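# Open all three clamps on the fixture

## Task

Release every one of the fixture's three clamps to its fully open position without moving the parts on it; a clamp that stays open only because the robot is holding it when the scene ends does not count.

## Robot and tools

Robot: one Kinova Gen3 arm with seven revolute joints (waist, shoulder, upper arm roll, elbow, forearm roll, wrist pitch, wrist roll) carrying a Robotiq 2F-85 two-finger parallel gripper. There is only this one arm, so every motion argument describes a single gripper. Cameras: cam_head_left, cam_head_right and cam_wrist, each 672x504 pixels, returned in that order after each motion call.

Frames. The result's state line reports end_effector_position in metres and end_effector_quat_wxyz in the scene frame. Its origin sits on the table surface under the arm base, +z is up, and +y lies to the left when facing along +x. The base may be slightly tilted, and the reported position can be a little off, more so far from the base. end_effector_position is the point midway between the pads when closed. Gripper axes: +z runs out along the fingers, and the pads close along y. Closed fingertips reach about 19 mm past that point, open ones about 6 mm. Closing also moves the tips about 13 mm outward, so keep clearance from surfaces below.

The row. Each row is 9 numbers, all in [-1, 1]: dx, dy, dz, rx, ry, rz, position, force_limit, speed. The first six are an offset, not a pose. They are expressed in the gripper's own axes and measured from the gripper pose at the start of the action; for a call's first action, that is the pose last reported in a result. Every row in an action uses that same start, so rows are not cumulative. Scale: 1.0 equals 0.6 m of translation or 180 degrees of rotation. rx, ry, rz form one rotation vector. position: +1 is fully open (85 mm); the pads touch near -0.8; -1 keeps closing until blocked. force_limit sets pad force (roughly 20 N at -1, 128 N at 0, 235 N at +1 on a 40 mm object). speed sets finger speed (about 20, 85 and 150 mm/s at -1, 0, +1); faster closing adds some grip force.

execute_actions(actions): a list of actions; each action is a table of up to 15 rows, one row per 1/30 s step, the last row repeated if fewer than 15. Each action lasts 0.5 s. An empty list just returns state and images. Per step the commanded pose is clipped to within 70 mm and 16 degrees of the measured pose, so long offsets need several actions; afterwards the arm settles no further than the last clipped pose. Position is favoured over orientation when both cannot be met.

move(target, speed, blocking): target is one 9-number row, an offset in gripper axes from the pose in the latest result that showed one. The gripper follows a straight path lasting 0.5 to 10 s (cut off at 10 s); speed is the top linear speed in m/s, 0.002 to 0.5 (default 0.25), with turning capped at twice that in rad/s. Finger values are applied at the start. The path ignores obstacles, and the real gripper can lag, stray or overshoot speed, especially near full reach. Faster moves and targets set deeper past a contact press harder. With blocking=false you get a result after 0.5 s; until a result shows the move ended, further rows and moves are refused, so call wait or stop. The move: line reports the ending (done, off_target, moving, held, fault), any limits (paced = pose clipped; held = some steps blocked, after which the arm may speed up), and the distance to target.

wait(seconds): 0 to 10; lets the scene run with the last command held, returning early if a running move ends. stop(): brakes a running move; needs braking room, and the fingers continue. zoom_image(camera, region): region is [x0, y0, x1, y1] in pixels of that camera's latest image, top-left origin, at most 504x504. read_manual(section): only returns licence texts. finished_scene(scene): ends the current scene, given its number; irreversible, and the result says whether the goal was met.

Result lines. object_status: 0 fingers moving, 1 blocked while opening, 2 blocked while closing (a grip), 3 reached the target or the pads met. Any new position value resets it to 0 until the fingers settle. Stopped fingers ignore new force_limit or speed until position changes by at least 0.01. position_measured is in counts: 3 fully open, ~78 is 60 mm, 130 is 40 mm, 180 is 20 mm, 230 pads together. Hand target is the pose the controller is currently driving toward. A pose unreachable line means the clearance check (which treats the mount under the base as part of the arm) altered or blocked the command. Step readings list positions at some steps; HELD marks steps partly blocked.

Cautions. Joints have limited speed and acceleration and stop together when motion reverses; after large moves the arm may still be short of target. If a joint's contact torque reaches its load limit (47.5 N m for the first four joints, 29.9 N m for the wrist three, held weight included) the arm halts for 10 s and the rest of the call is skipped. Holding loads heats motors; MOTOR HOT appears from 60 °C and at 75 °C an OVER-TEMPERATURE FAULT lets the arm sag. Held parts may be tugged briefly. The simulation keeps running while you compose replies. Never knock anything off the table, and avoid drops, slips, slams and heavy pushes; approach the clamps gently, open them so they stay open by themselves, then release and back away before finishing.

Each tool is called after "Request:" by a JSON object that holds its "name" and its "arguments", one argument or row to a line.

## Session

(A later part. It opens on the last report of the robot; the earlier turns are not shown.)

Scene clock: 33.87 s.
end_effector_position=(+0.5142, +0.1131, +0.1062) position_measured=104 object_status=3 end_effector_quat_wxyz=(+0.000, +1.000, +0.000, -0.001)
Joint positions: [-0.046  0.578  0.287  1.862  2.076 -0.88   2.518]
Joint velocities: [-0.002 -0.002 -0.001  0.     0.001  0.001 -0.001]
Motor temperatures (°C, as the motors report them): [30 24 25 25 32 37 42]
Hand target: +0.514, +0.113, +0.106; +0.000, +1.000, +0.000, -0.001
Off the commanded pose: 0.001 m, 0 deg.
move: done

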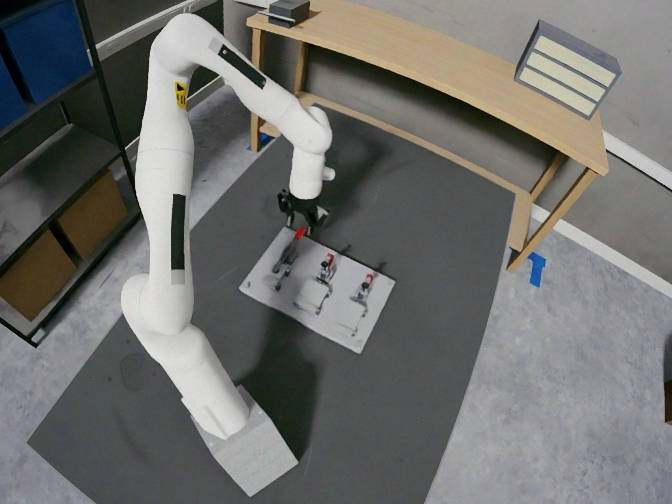

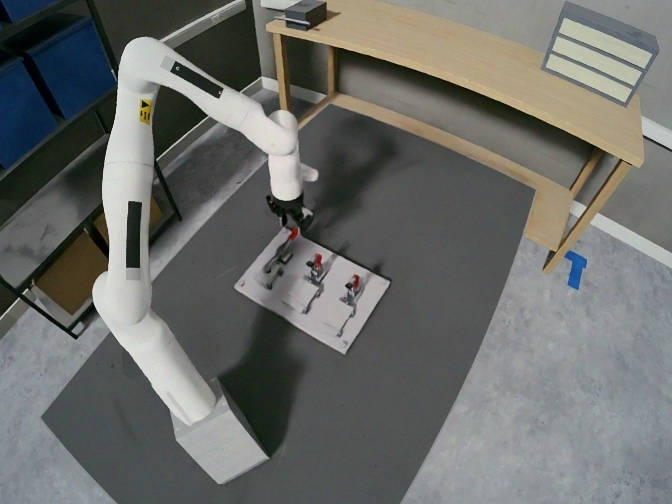

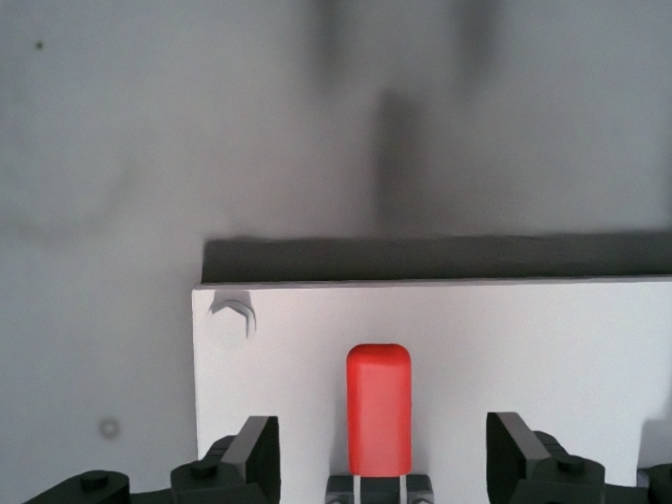

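Request:
{"name": "move", "arguments": {
  "target": [0.003,0,0.085,0,0,0,0.2,0,0],
  "speed": 0.1
}}

Request:
{"name": "move", "arguments": {
  "target": [0,0,0,0,0,0,-1,-0.5,0]
}}

Request:
{"name": "move", "arguments": {
  "target": [-0.022,0,-0.032,0,0.139,0,-1,-0.5,0],
  "speed": 0.15
}}

Request:
{"name": "execute_actions", "arguments": {
  "actions": [
    [[0,0,0,0,0,0,0.2,0,1]]
  ]
}}

Scene clock: 34.83 s.
end_effector_position=(+0.5161, +0.1132, +0.0555) position_measured=104 object_status=3 end_effector_quat_wxyz=(+0.000, +1.000, +0.000, -0.001)
Joint positions: [-0.069  0.668  0.233  1.86   1.976 -0.791  2.583]
Joint velocities: [ 0.001  0.007 -0.    -0.     0.001  0.001 -0.   ]
Motor temperatures (°C, as the motors report them): [30 24 25 25 32 37 42]
Hand target: +0.516, +0.113, +0.055; +0.000, +1.000, -0.000, -0.001
Off the commanded pose: 0.000 m, 0 deg.
move: done

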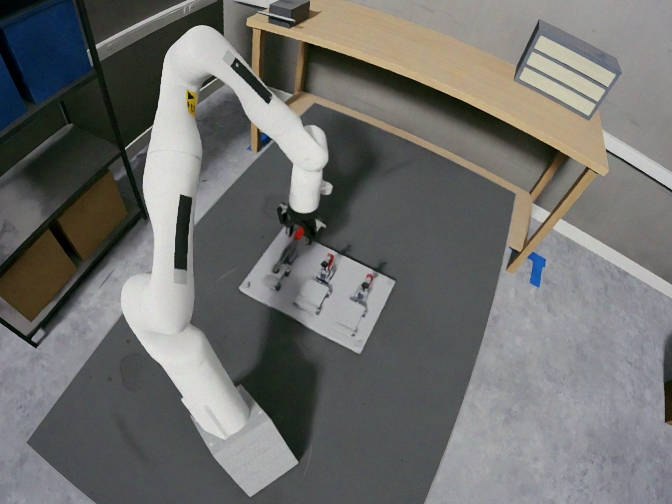

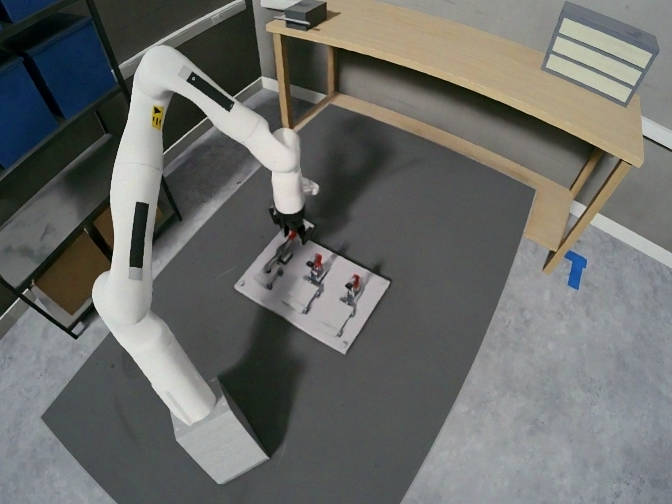

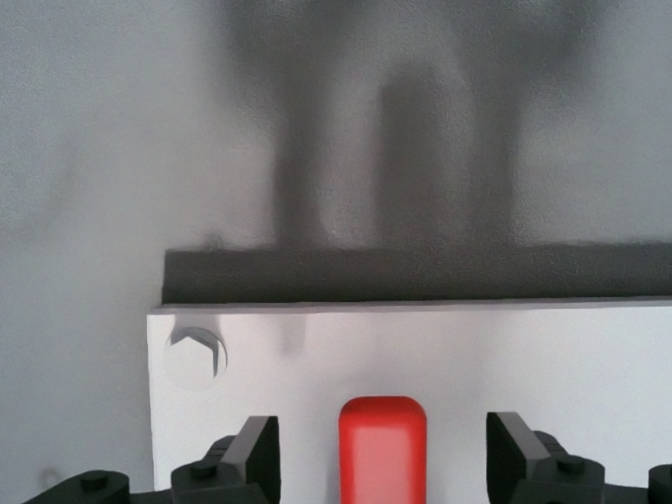

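Scene clock: 35.47 s.
end_effector_position=(+0.5162, +0.1135, +0.0555) position_measured=188 object_status=0 end_effector_quat_wxyz=(-0.000, +1.000, +0.000, -0.001)
Joint positions: [-0.069  0.668  0.233  1.86   1.976 -0.791  2.583]
Joint velocities: [-0.     0.     0.    -0.     0.    -0.    -0.001]
Motor temperatures (°C, as the motors report them): [30 24 25 25 32 37 42]
Hand target: +0.516, +0.113, +0.056; +0.000, +1.000, +0.000, -0.001
Off the commanded pose: 0.000 m, 0 deg.
move: done

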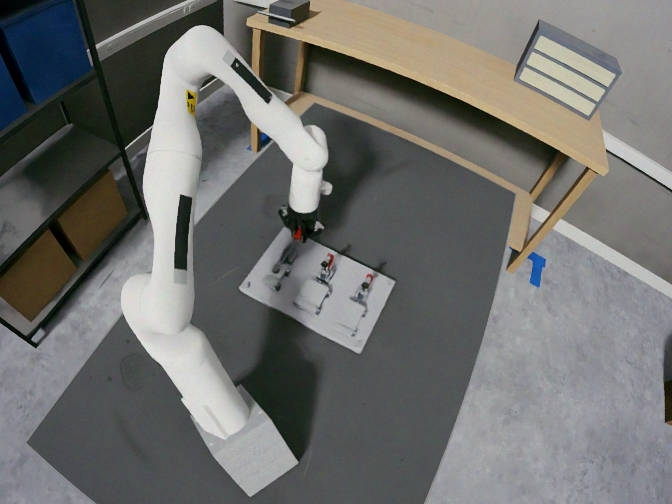

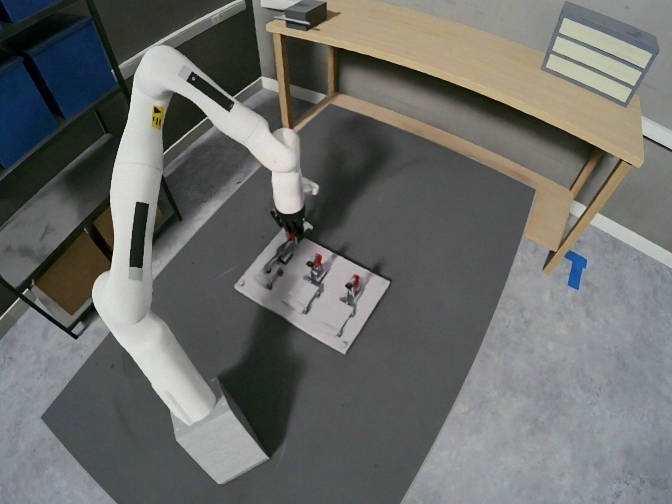

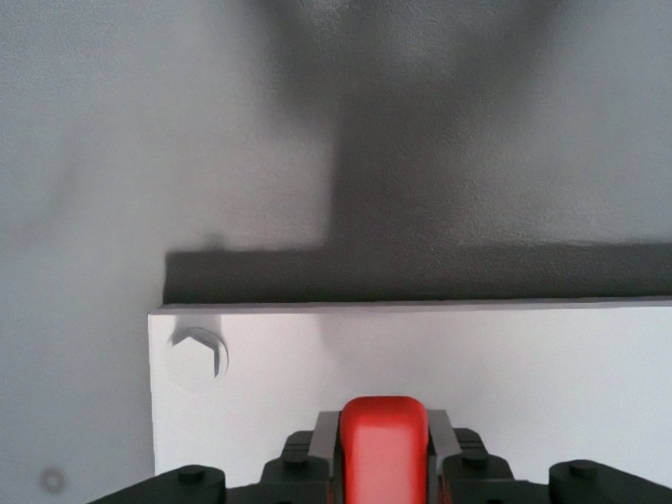

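Scene clock: 37.27 s.
end_effector_position=(+0.5047, +0.1133, +0.0745) position_measured=188 object_status=2 end_effector_quat_wxyz=(-0.001, +0.976, +0.000, +0.217)
Joint positions: [-0.043  0.617  0.152  2.333  0.853 -0.793  3.696]
Joint velocities: [-0.     0.    -0.001  0.001 -0.006 -0.001  0.004]
Motor temperatures (°C, as the motors report them): [30 24 25 25 32 37 42]
Hand target: +0.503, +0.113, +0.075; -0.000, +0.976, +0.000, +0.216
Off the commanded pose: 0.002 m, 0 deg.
move: done

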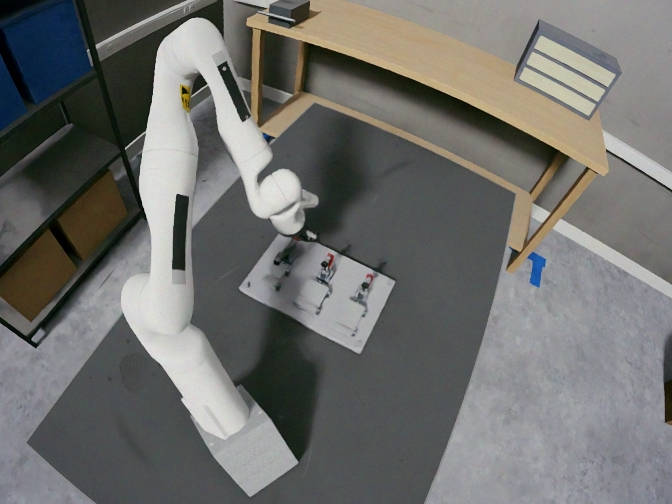

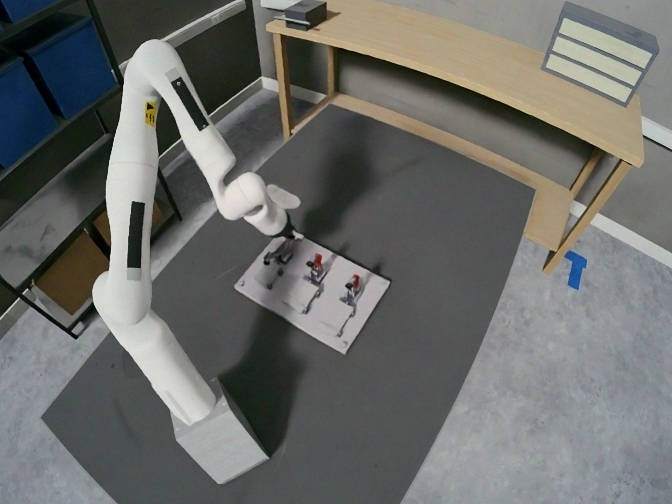

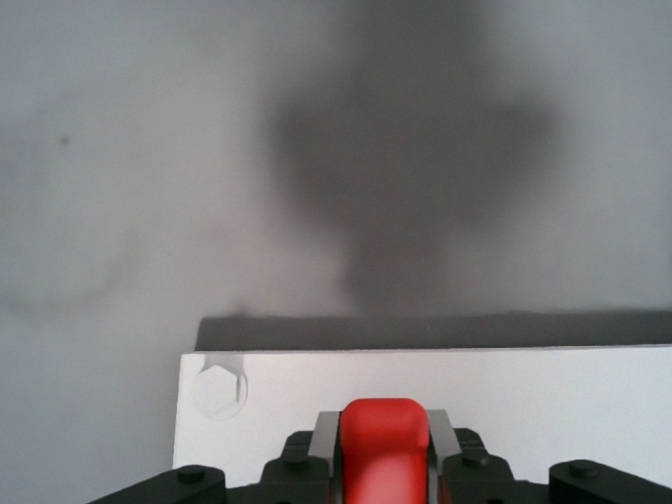

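Scene clock: 37.77 s.
end_effector_position=(+0.5047, +0.1133, +0.0745) position_measured=104 object_status=0 end_effector_quat_wxyz=(-0.001, +0.976, +0.000, +0.217)
Joint positions: [-0.043  0.617  0.152  2.333  0.853 -0.793  3.696]
Joint velocities: [-0.001  0.    -0.     0.     0.     0.    -0.001]
Motor temperatures (°C, as the motors report them): [30 24 25 25 32 37 42]
Hand target: +0.505, +0.113, +0.074; -0.001, +0.976, +0.000, +0.217
Off the commanded pose: 0.000 m, 0 deg.
Step readings (end_effector_position):
0: (+0.5047, +0.1133, +0.0745)
1: (+0.5049, +0.1133, +0.0743)
2: (+0.5052, +0.1133, +0.0741)
4: (+0.5049, +0.1134, +0.0743)
8: (+0.5047, +0.1133, +0.0744)
15: end_effector_position above

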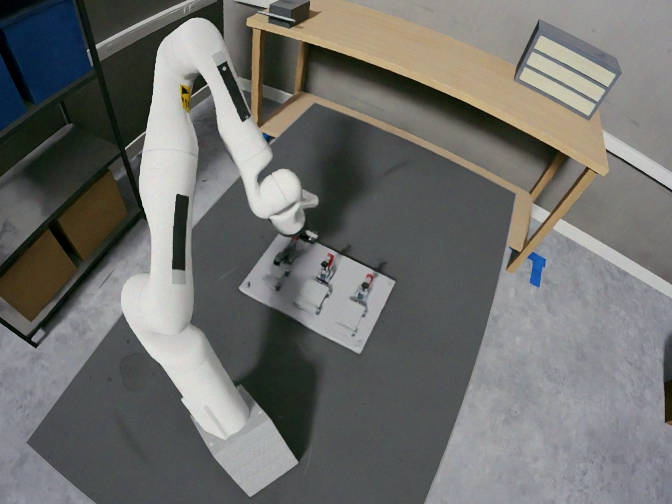

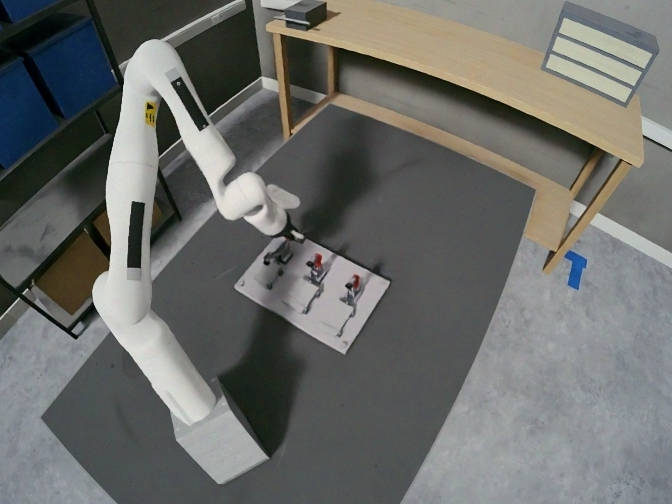

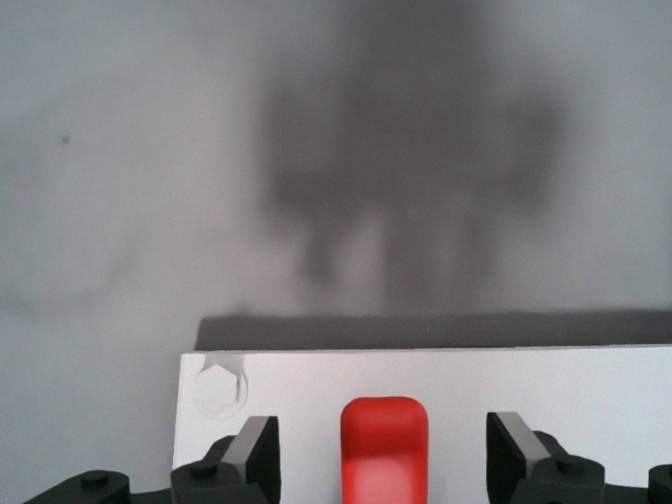

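Request:
{"name": "move", "arguments": {
  "target": [0.064,0,0.001,0,-0.139,0,0.2,0,1]
}}

Request:
{"name": "execute_actions", "arguments": {
  "actions": [
    [[0,0,0,0,0,0,-1,0,1]]
  ]
}}

Request:
{"name": "move", "arguments": {
  "target": [-0.098,0,-0.01,0,0,0,-1,0,1],
  "speed": 0.04
}}

Request:
{"name": "zoom_image", "arguments": {
  "camera": "cam_head_right",
  "region": [220, 200, 400, 335]
}}

Scene clock: 39.43 s.
end_effector_position=(+0.5398, +0.1137, +0.0904) position_measured=104 object_status=3 end_effector_quat_wxyz=(-0.000, +1.000, +0.000, +0.000)
Joint positions: [-0.006  0.626  0.203  1.776  2.116 -0.852  2.448]
Joint velocities: [-0.003  0.006 -0.004 -0.002  0.002  0.001 -0.003]
Motor temperatures (°C, as the motors report them): [30 24 25 25 32 37 42]
Hand target: +0.540, +0.114, +0.090; -0.000, +1.000, +0.000, +0.000
Off the commanded pose: 0.000 m, 0 deg.
move: done

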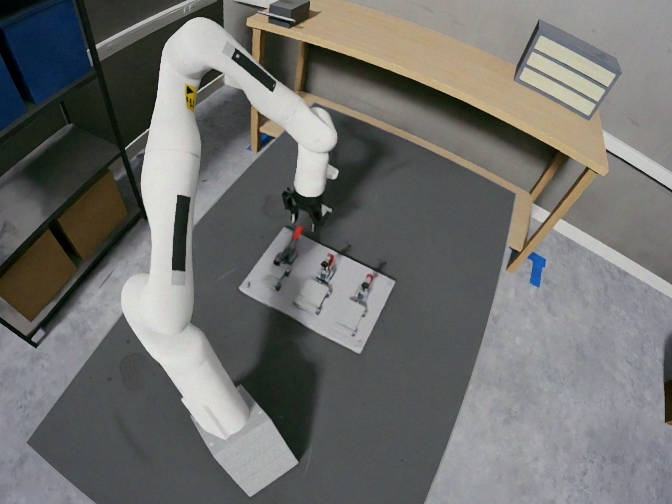

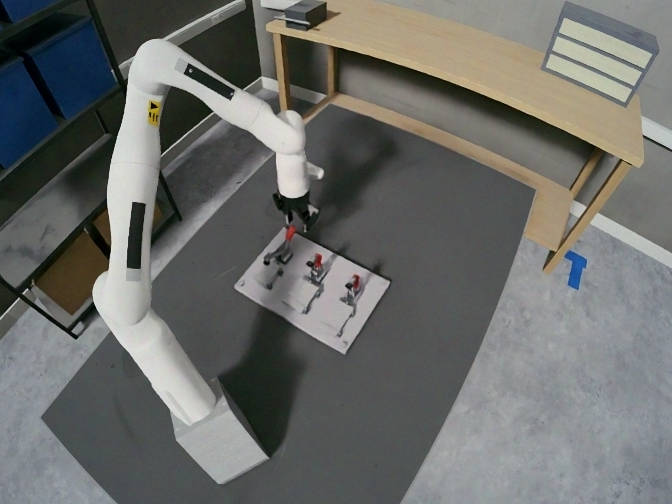

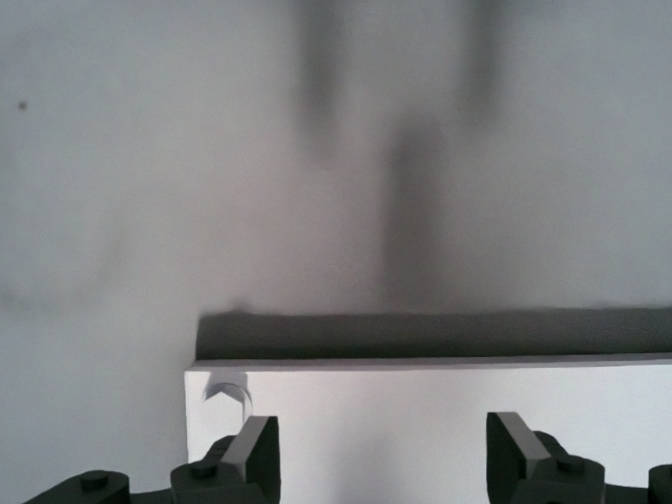

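Scene clock: 39.93 s.
end_effector_position=(+0.5398, +0.1137, +0.0904) position_measured=232 object_status=0 end_effector_quat_wxyz=(-0.000, +1.000, +0.000, +0.000)
Joint positions: [-0.006  0.626  0.203  1.776  2.117 -0.851  2.448]
Joint velocities: [ 0.  0. -0. -0.  0.  0.  0.]
Motor temperatures (°C, as the motors report them): [30 24 25 25 32 37 42]
Hand target: +0.540, +0.114, +0.090; -0.000, +1.000, +0.000, +0.000
Off the commanded pose: 0.000 m, 0 deg.
Step readings (end_effector_position):
0: (+0.5398, +0.1137, +0.0904)
1: (+0.5398, +0.1137, +0.0904)
2: (+0.5398, +0.1137, +0.0905)
4: (+0.5398, +0.1137, +0.0905)
8: (+0.5398, +0.1137, +0.0904)
15: end_effector_position above

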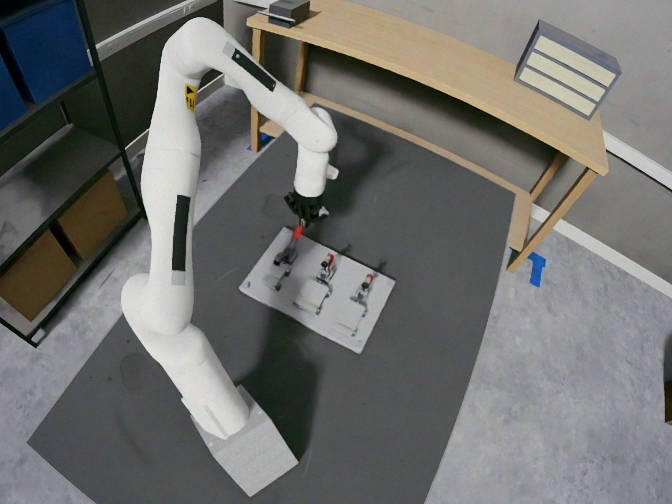

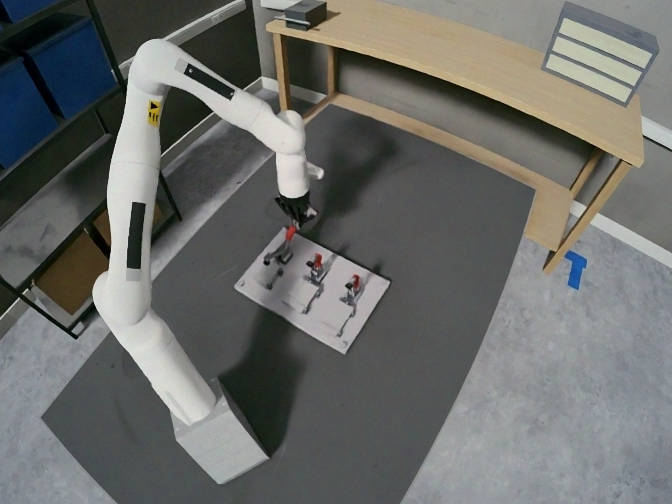

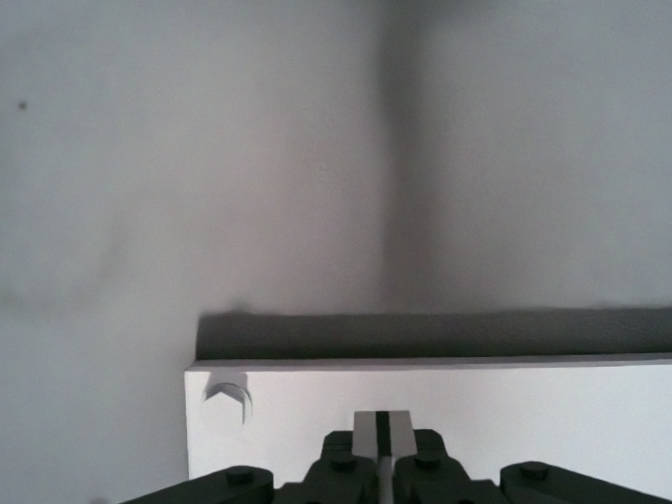

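Scene clock: 41.63 s.
end_effector_position=(+0.4872, +0.1133, +0.0980) position_measured=232 object_status=3 end_effector_quat_wxyz=(+0.001, +1.000, +0.001, +0.007)
Joint positions: [ 0.024  0.547  0.168  1.972  2.037 -0.766  2.594]
Joint velocities: [ 0.001 -0.007  0.003  0.002 -0.001 -0.001  0.001]
Motor temperatures (°C, as the motors report them): [30 24 25 25 32 37 42]
Hand target: +0.481, +0.113, +0.096; -0.000, +1.000, +0.000, +0.000
Off the commanded pose: 0.006 m, 1 deg.
move: off_target

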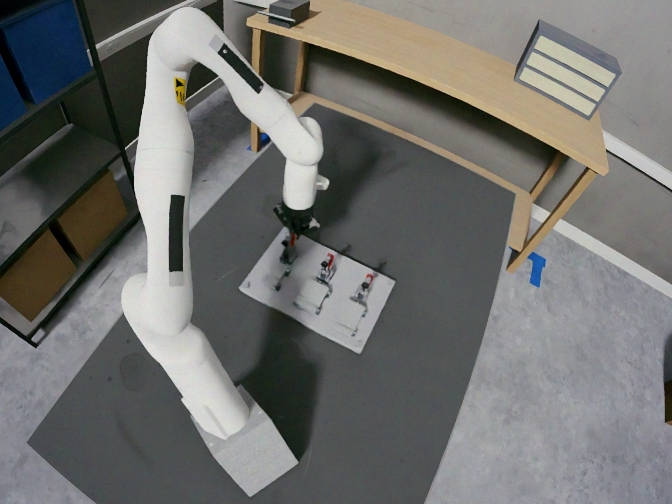

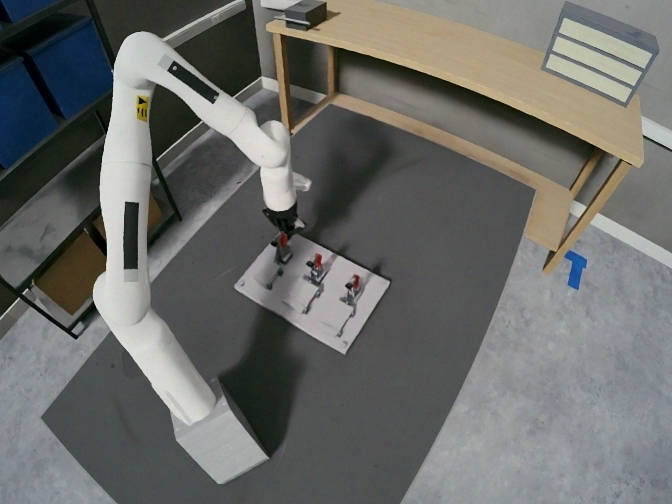

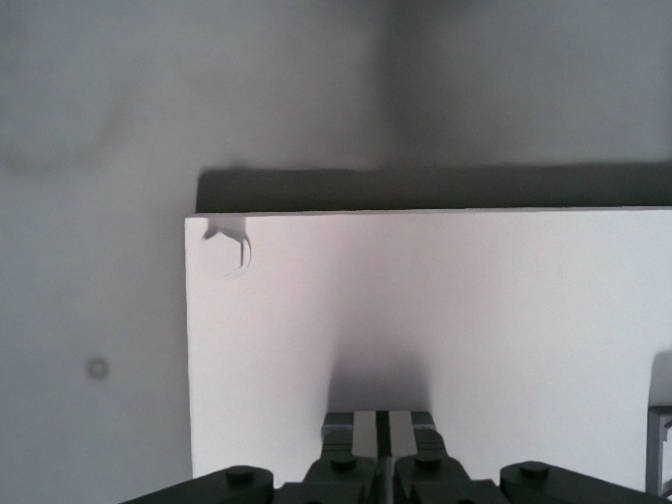

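Region (220, 200, 400, 335) of cam_head_right's 672x504 image, scaled by 2.800, with more detail than that image has; it fills the top 378 rows of this view, and the rest is white.

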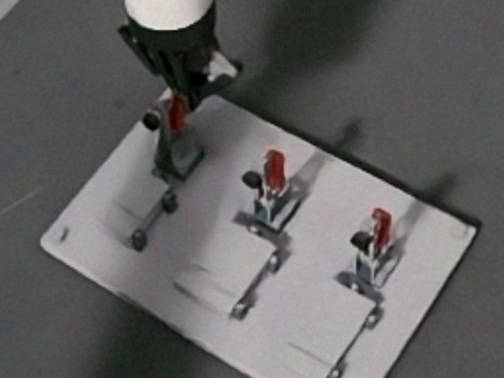

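Request:
{"name": "move", "arguments": {
  "target": [0.06,0,-0.05,0,0,0,-1,0,1]
}}

Request:
{"name": "finished_scene", "arguments": {
  "scene": 1
}}

Scene clock: 42.43 s.
end_effector_position=(+0.5228, +0.1136, +0.1285) position_measured=232 object_status=3 end_effector_quat_wxyz=(+0.001, +1.000, +0.001, +0.007)
Joint positions: [ 0.022  0.536  0.224  1.838  2.149 -0.883  2.458]
Joint velocities: [-0.001  0.001 -0.001 -0.001  0.001 -0.     0.   ]
Motor temperatures (°C, as the motors report them): [30 24 25 25 32 37 42]
Hand target: +0.523, +0.114, +0.128; +0.001, +1.000, +0.001, +0.007
Off the commanded pose: 0.000 m, 0 deg.
move: done

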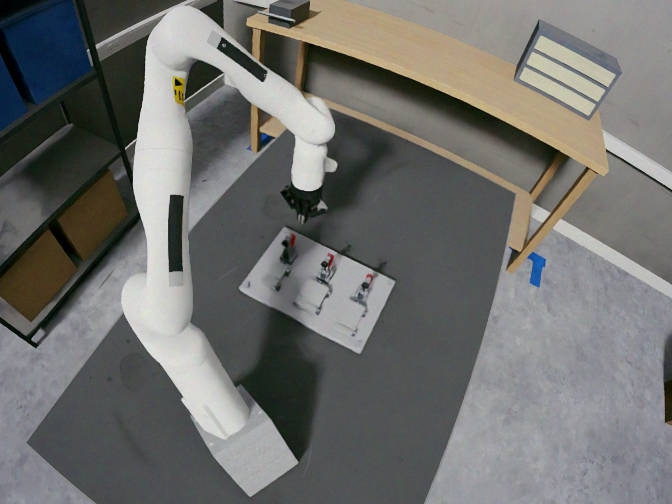

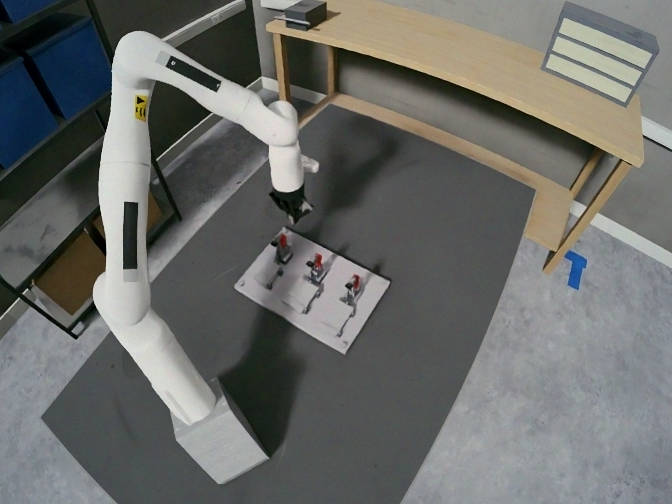

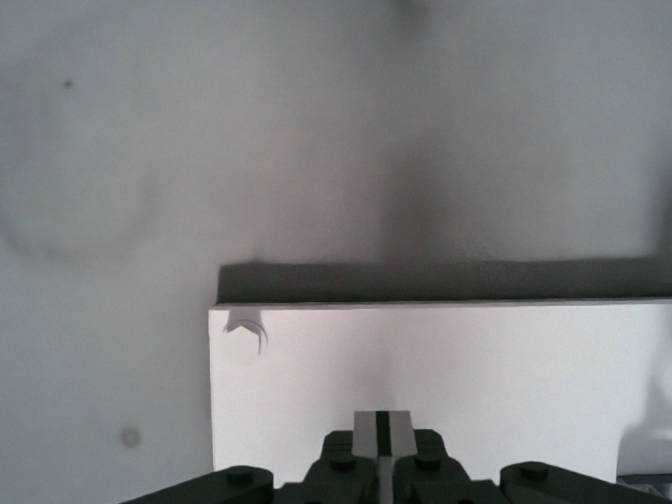

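The scene is finished: the task was done.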